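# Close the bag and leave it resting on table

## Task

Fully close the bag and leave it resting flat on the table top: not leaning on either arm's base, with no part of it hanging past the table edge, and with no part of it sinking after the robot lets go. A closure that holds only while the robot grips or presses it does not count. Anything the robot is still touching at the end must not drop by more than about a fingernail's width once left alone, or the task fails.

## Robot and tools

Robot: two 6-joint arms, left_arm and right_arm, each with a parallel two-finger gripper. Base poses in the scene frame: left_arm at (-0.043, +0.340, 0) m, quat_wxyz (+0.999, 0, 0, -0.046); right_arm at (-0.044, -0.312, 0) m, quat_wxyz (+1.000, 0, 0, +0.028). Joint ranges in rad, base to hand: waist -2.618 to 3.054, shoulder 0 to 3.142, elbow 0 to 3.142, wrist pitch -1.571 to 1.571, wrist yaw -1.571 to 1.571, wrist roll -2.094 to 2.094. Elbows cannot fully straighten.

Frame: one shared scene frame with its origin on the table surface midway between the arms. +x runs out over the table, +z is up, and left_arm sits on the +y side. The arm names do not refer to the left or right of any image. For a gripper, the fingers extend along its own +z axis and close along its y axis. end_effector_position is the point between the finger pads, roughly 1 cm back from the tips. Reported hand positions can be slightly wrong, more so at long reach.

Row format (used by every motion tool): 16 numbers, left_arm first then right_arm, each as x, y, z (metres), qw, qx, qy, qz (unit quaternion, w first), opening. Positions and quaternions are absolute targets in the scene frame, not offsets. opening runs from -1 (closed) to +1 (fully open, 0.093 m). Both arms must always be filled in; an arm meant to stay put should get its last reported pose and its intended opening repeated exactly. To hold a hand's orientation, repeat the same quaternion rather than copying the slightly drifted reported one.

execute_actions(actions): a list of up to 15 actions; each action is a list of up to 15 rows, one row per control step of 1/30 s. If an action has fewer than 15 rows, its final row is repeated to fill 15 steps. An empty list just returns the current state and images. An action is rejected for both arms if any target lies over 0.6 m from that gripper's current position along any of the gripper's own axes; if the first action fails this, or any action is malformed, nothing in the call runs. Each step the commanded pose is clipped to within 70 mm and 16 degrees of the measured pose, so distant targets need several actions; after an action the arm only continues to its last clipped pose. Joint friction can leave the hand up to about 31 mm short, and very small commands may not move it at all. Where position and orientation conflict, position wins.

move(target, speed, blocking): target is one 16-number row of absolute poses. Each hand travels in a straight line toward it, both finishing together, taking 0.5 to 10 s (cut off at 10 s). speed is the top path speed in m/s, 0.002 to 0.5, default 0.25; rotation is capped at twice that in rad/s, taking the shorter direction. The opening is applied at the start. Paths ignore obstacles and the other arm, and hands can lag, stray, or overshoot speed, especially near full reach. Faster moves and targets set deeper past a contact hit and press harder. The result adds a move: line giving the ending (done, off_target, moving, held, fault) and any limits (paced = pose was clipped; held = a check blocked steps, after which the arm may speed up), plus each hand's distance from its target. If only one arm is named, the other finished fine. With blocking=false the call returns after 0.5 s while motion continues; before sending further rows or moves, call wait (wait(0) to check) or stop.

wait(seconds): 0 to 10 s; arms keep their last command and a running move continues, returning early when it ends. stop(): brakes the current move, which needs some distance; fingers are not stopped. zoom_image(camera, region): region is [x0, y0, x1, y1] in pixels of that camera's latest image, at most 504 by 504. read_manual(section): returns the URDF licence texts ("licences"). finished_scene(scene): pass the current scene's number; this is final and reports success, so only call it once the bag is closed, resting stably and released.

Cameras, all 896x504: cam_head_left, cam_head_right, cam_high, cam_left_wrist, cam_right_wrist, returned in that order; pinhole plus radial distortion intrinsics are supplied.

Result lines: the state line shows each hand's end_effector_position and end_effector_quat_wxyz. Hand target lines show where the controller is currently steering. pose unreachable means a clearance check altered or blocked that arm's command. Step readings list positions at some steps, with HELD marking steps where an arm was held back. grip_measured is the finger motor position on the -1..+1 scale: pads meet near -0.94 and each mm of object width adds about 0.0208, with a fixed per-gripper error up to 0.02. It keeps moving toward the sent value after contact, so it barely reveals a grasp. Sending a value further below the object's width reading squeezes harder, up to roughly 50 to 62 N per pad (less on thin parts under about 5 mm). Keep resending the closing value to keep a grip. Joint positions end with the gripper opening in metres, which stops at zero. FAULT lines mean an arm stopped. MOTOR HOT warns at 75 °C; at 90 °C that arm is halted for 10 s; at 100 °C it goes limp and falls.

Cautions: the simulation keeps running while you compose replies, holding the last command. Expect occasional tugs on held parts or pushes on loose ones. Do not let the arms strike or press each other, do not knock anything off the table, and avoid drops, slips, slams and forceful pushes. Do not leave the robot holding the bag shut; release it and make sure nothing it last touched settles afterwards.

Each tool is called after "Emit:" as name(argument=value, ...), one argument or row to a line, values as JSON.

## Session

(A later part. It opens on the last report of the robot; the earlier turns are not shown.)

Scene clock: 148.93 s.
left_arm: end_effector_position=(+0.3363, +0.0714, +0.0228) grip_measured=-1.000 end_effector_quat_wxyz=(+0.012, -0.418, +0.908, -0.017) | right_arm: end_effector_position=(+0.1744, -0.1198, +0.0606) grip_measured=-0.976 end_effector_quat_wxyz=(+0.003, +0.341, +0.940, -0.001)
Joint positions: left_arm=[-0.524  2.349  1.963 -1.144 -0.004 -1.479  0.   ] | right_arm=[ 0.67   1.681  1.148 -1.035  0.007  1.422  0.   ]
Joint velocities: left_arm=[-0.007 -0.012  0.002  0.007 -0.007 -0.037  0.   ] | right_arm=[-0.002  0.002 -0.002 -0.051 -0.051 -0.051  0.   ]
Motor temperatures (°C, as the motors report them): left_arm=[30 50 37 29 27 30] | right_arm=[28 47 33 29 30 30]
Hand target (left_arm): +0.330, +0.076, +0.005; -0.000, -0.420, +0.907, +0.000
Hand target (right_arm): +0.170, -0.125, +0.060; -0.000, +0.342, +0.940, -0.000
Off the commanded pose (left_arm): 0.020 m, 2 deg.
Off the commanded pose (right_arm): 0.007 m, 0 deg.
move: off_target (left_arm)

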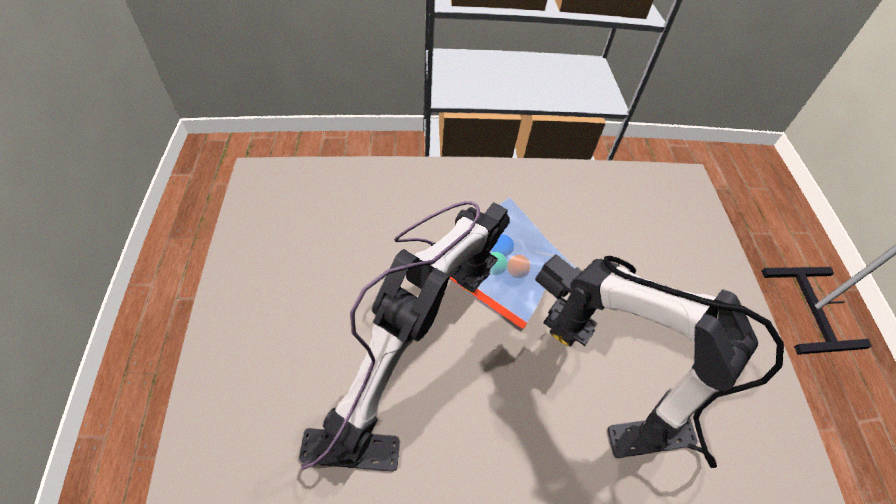

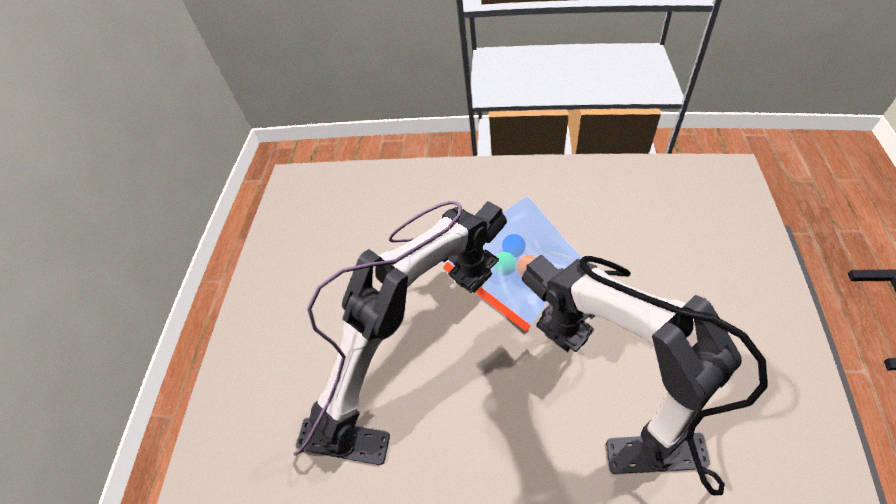

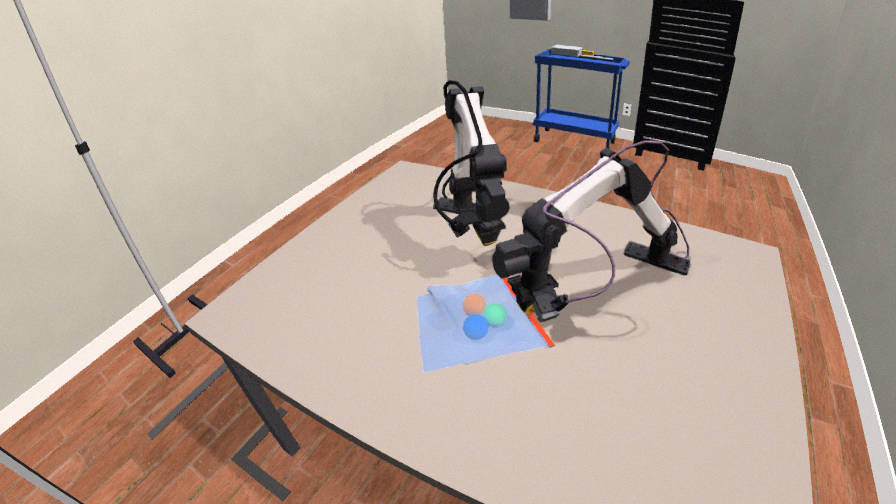

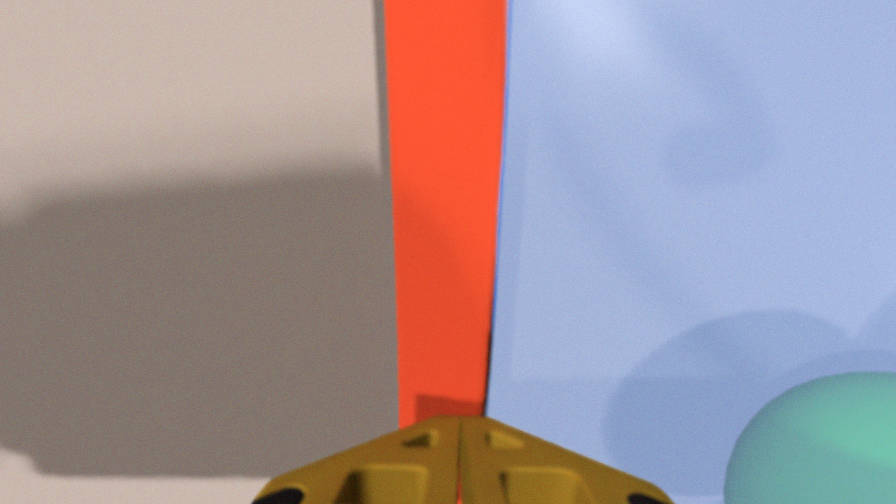

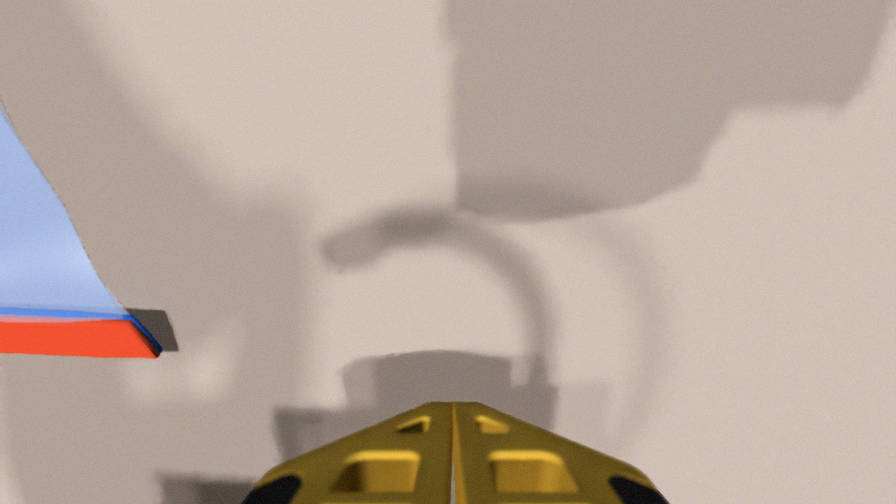

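Emit:
move(
  target=[0.3198,0.083,-0.022,0,-0.42,0.907,0,-1, 0.17,-0.125,0.06,0,0.342,0.940,0,-1],
  speed=0.06,
)

Scene clock: 150.57 s.
left_arm: end_effector_position=(+0.3336, +0.0733, +0.0103) grip_measured=-1.000 end_effector_quat_wxyz=(+0.021, -0.418, +0.908, -0.033) | right_arm: end_effector_position=(+0.1744, -0.1198, +0.0606) grip_measured=-0.976 end_effector_quat_wxyz=(+0.003, +0.341, +0.940, -0.001)
Joint positions: left_arm=[-0.524  2.305  1.835 -1.022 -0.004 -1.479  0.   ] | right_arm=[ 0.67   1.681  1.148 -1.035  0.007  1.422  0.   ]
Joint velocities: left_arm=[ 0.007 -0.002 -0.007  0.066  0.022 -0.022  0.   ] | right_arm=[ 0.007  0.017 -0.002  0.007  0.007  0.037  0.   ]
Motor temperatures (°C, as the motors report them): left_arm=[30 50 37 29 27 30] | right_arm=[28 47 33 29 30 30]
Hand target (left_arm): +0.318, +0.084, -0.020; -0.000, -0.420, +0.908, +0.000
Hand target (right_arm): +0.170, -0.125, +0.060; -0.000, +0.342, +0.940, -0.000
Off the commanded pose (left_arm): 0.036 m, 5 deg.
Off the commanded pose (right_arm): 0.007 m, 0 deg.
move: off_target (left_arm)

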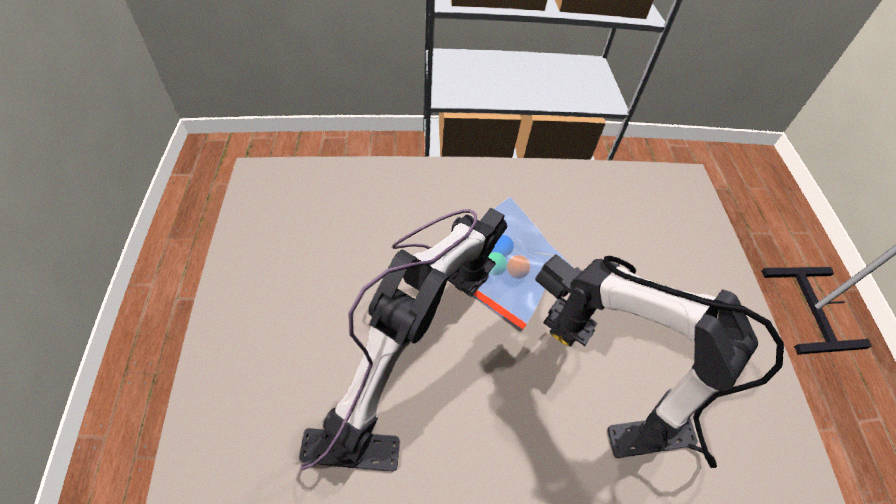

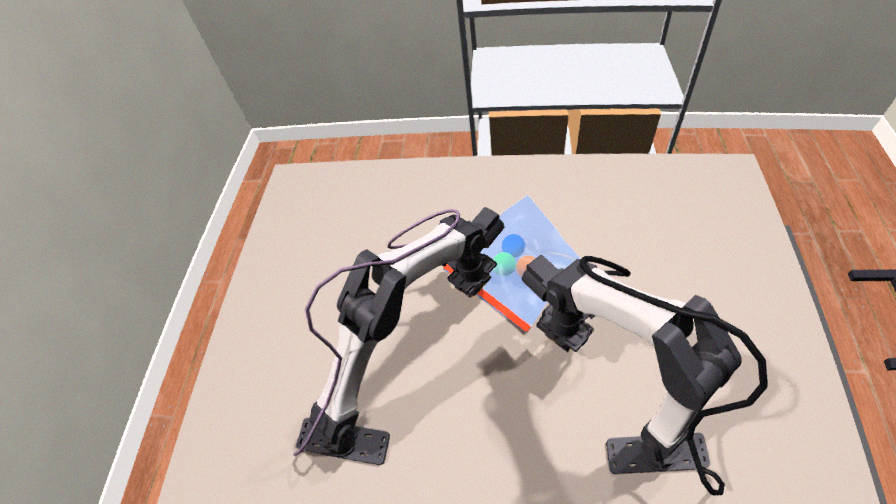

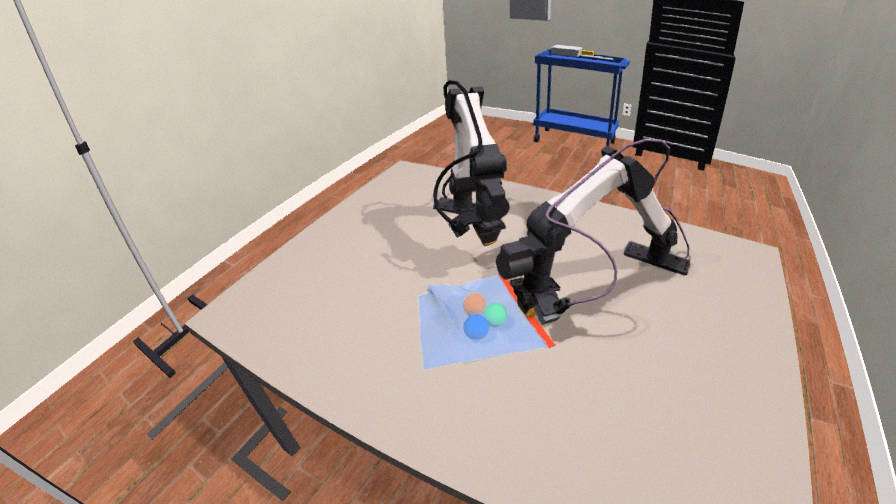

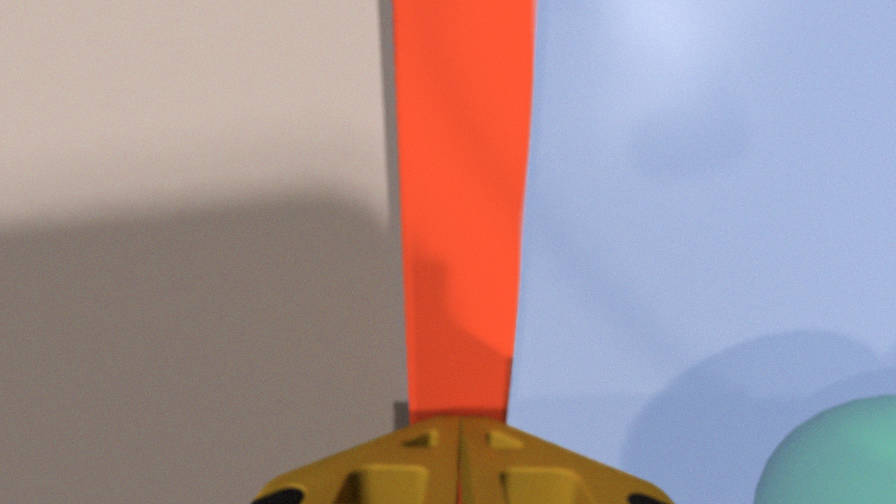

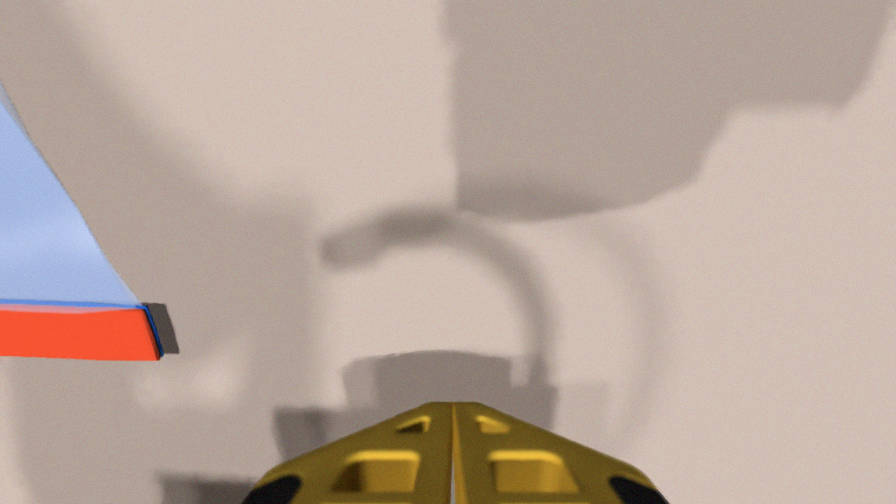

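Emit:
move(
  target=[0.320,0.0583,0.032,0,-0.42,0.907,0,-1, 0.17,-0.125,0.06,0,0.342,0.940,0,-1],
  speed=0.1,
)

Emit:
move(
  target=[0.3194,0.0622,0.004,0,-0.42,0.907,0,-1, 0.17,-0.125,0.06,0,0.342,0.940,0,-1],
  speed=0.06,
)

Emit:
move(
  target=[0.3091,0.0701,-0.022,0,-0.42,0.907,0,-1, 0.17,-0.125,0.06,0,0.342,0.940,0,-1],
  speed=0.06,
)

Scene clock: 153.97 s.
left_arm: end_effector_position=(+0.3211, +0.0607, +0.0360) grip_measured=-1.000 end_effector_quat_wxyz=(+0.005, -0.418, +0.908, -0.006) | right_arm: end_effector_position=(+0.1744, -0.1198, +0.0606) grip_measured=-0.976 end_effector_quat_wxyz=(+0.003, +0.341, +0.940, -0.001)
Joint positions: left_arm=[-0.562  2.344  2.008 -1.22  -0.004 -1.517  0.   ] | right_arm=[ 0.67   1.681  1.148 -1.035  0.007  1.422  0.   ]
Joint velocities: left_arm=[-0.012 -0.007 -0.017 -0.051 -0.095 -0.066  0.   ] | right_arm=[ 0.002  0.022  0.002  0.007 -0.007 -0.037  0.   ]
Motor temperatures (°C, as the motors report them): left_arm=[30 50 37 29 27 30] | right_arm=[28 47 33 29 30 30]
Hand target (left_arm): +0.321, +0.058, +0.032; +0.001, -0.420, +0.908, -0.000
Hand target (right_arm): +0.170, -0.125, +0.060; -0.000, +0.342, +0.940, -0.000
Off the commanded pose (left_arm): 0.005 m, 1 deg.
Off the commanded pose (right_arm): 0.007 m, 0 deg.
move: done

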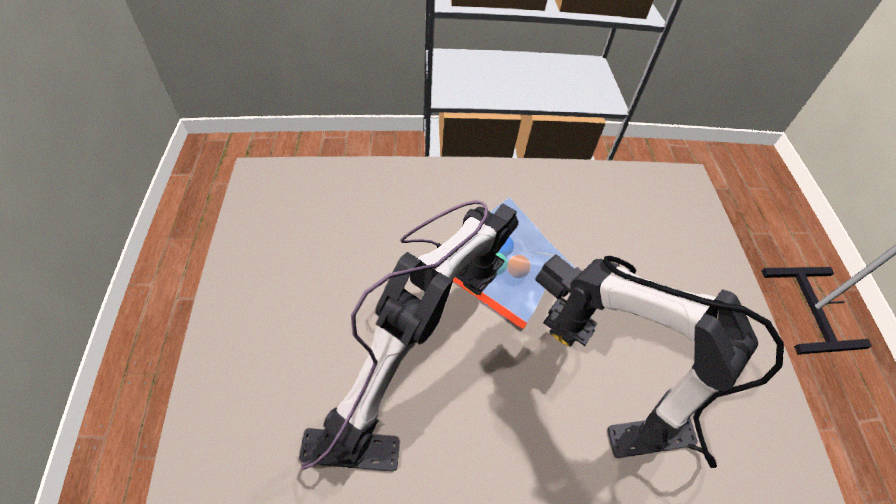

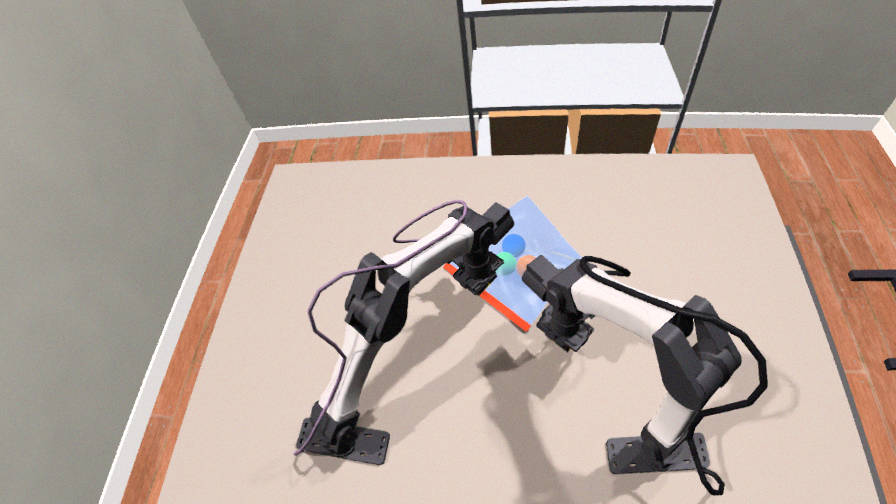

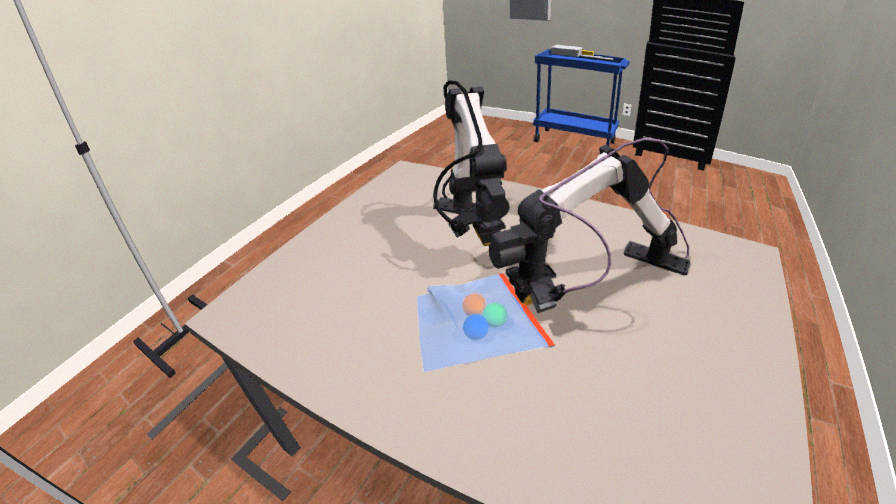

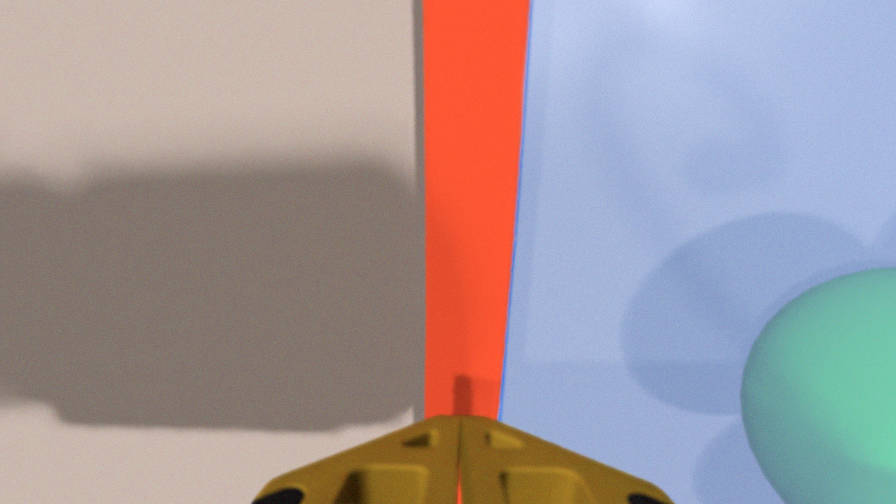

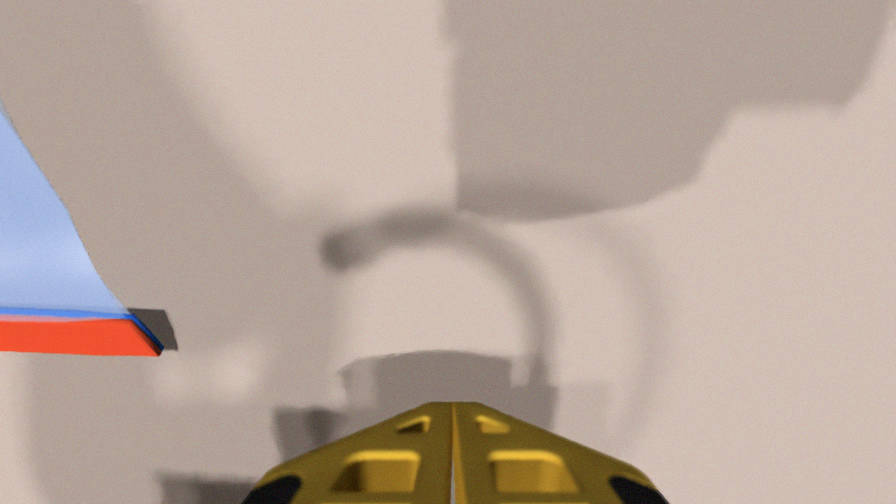

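Scene clock: 154.93 s.
left_arm: end_effector_position=(+0.3249, +0.0578, +0.0227) grip_measured=-1.000 end_effector_quat_wxyz=(+0.011, -0.418, +0.908, -0.017) | right_arm: end_effector_position=(+0.1744, -0.1198, +0.0606) grip_measured=-0.976 end_effector_quat_wxyz=(+0.003, +0.341, +0.940, -0.001)
Joint positions: left_arm=[-0.562  2.344  1.954 -1.14  -0.004 -1.517  0.   ] | right_arm=[ 0.67   1.681  1.148 -1.035  0.007  1.422  0.   ]
Joint velocities: left_arm=[ 0.002  0.007 -0.007  0.037  0.022 -0.081  0.   ] | right_arm=[ 0.002 -0.022 -0.012 -0.066 -0.051 -0.037  0.   ]
Motor temperatures (°C, as the motors report them): left_arm=[30 50 37 29 27 30] | right_arm=[28 47 33 29 30 30]
Hand target (left_arm): +0.319, +0.063, +0.005; -0.000, -0.420, +0.907, +0.000
Hand target (right_arm): +0.170, -0.125, +0.060; -0.000, +0.342, +0.940, -0.000
Off the commanded pose (left_arm): 0.020 m, 2 deg.
Off the commanded pose (right_arm): 0.007 m, 0 deg.
move: off_target (left_arm)

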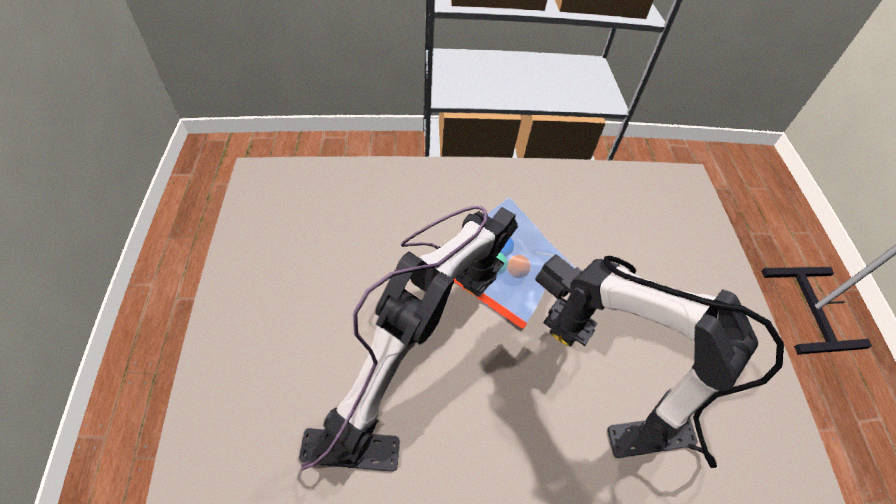

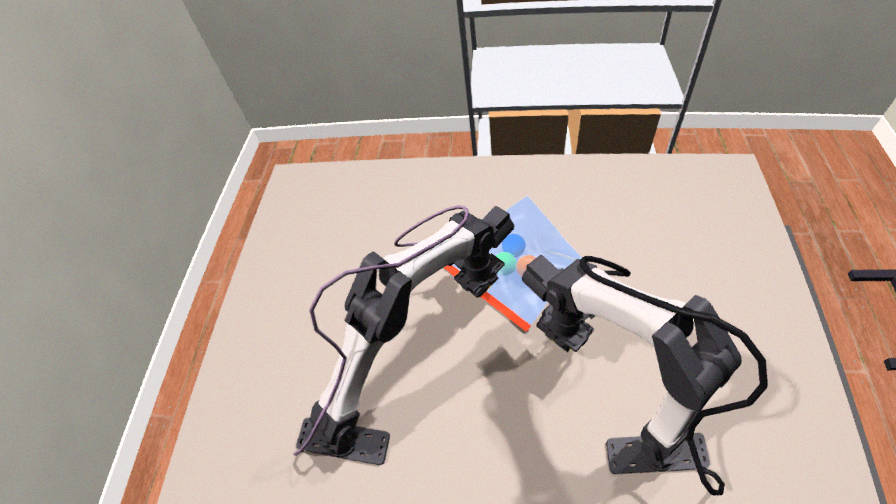

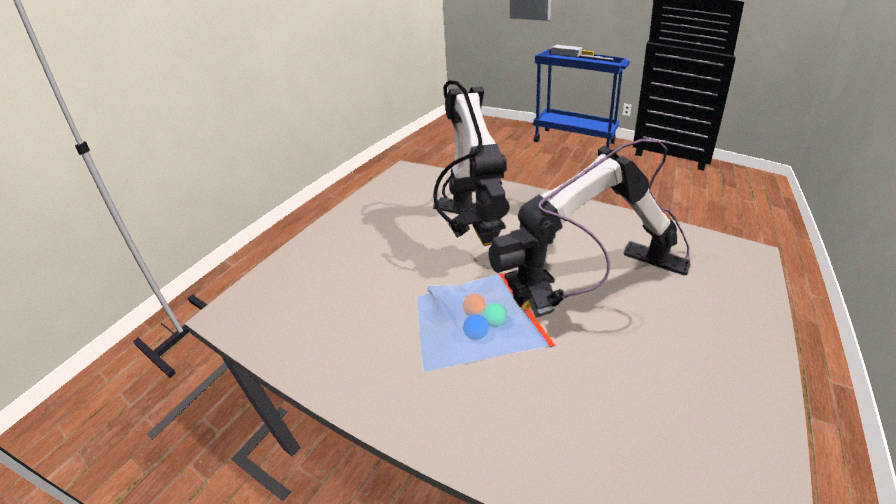

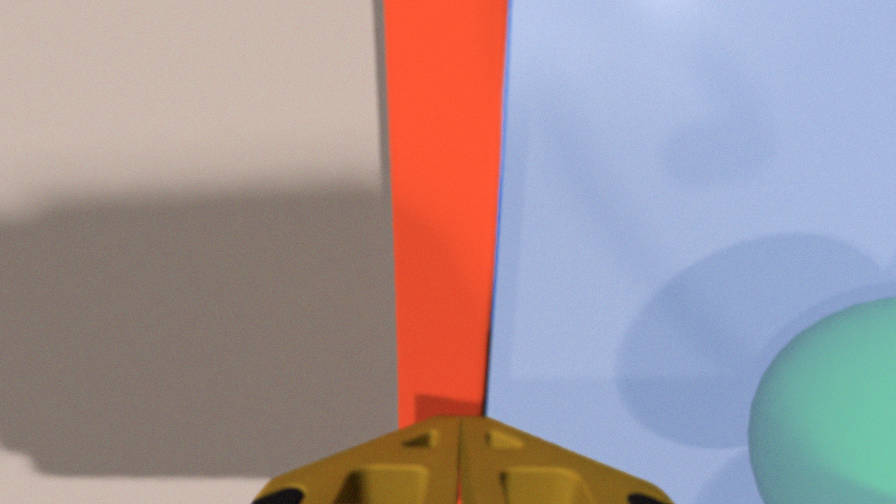

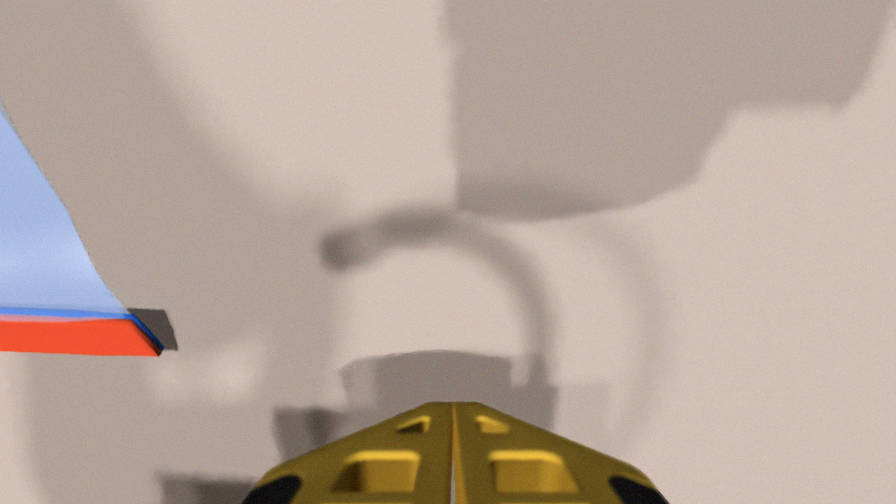

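Scene clock: 156.00 s.
left_arm: end_effector_position=(+0.3221, +0.0599, +0.0104) grip_measured=-1.000 end_effector_quat_wxyz=(+0.020, -0.418, +0.908, -0.033) | right_arm: end_effector_position=(+0.1744, -0.1198, +0.0606) grip_measured=-0.976 end_effector_quat_wxyz=(+0.003, +0.341, +0.940, -0.001)
Joint positions: left_arm=[-0.562  2.301  1.828 -1.021 -0.004 -1.517  0.   ] | right_arm=[ 0.67   1.681  1.148 -1.035  0.007  1.422  0.   ]
Joint velocities: left_arm=[-0.007 -0.027 -0.022  0.037 -0.007 -0.051  0.   ] | right_arm=[-0.012  0.027  0.007  0.066 -0.051 -0.037  0.   ]
Motor temperatures (°C, as the motors report them): left_arm=[30 50 37 29 27 30] | right_arm=[28 47 33 29 30 30]
Hand target (left_arm): +0.308, +0.071, -0.020; -0.000, -0.420, +0.908, +0.000
Hand target (right_arm): +0.170, -0.125, +0.060; -0.000, +0.342, +0.940, -0.000
Off the commanded pose (left_arm): 0.036 m, 4 deg.
Off the commanded pose (right_arm): 0.007 m, 0 deg.
move: off_target (left_arm)

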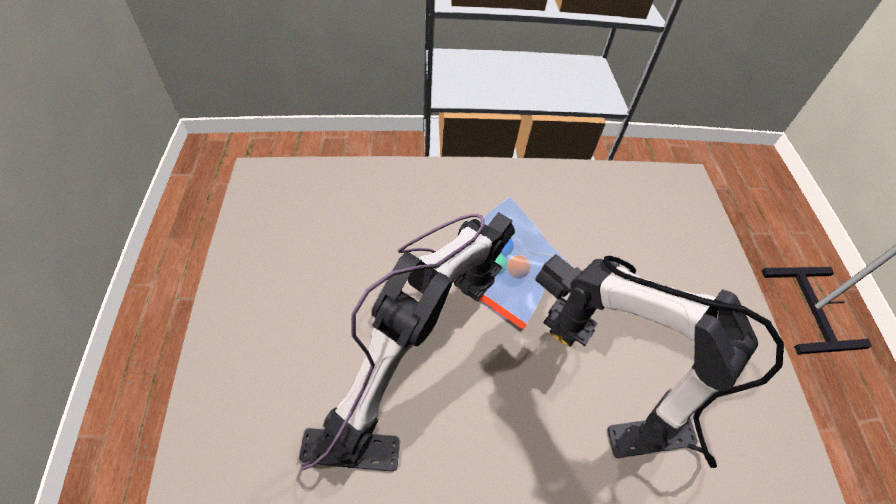

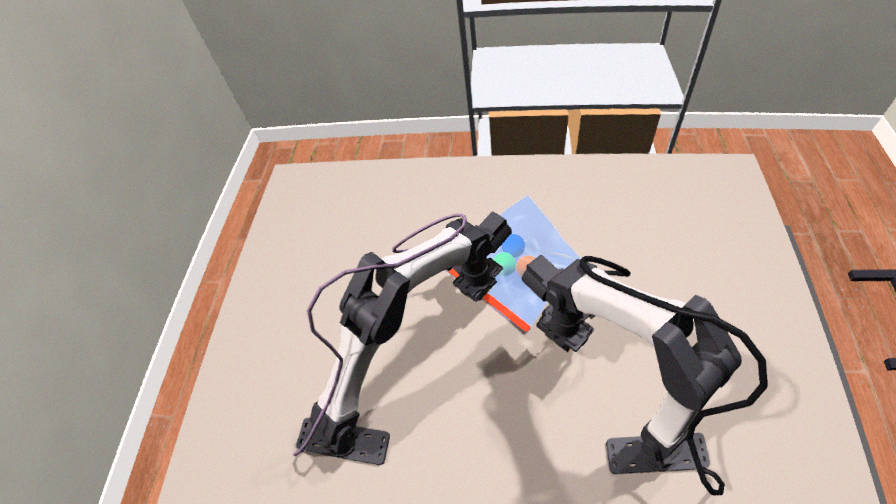

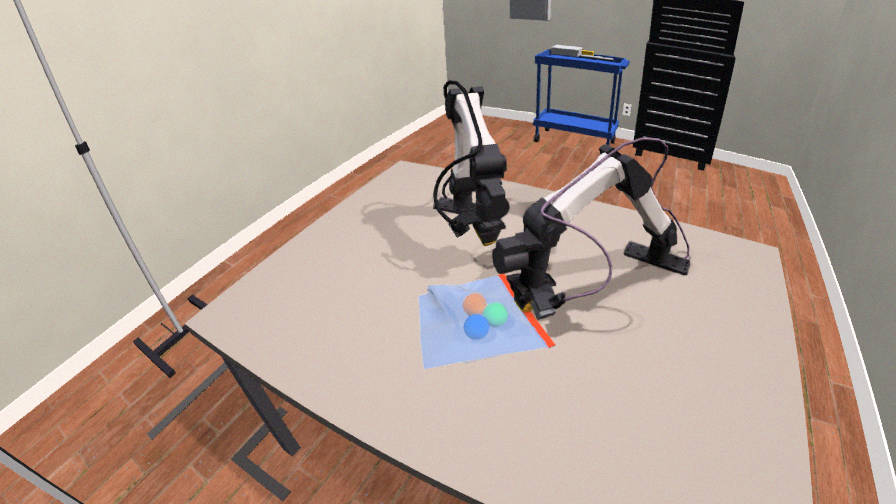

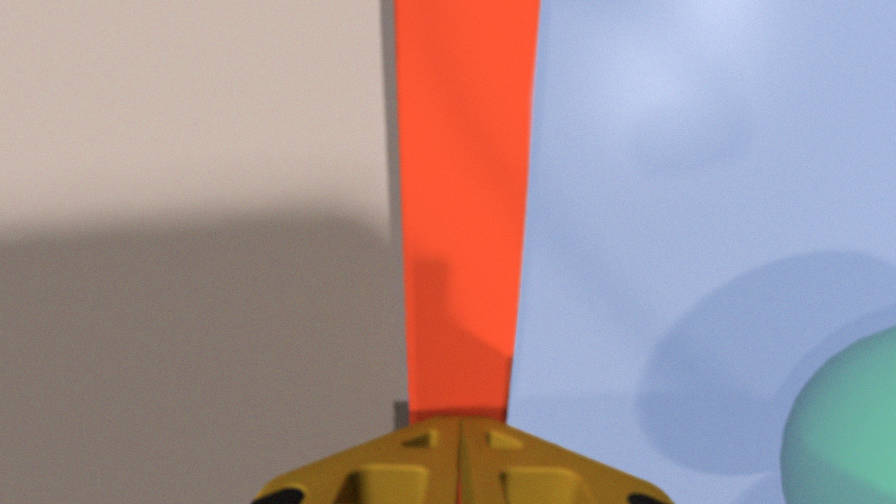

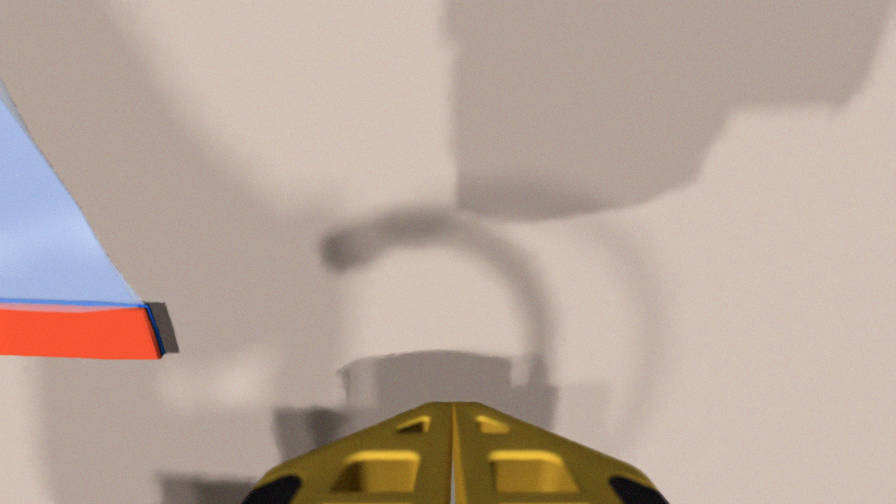

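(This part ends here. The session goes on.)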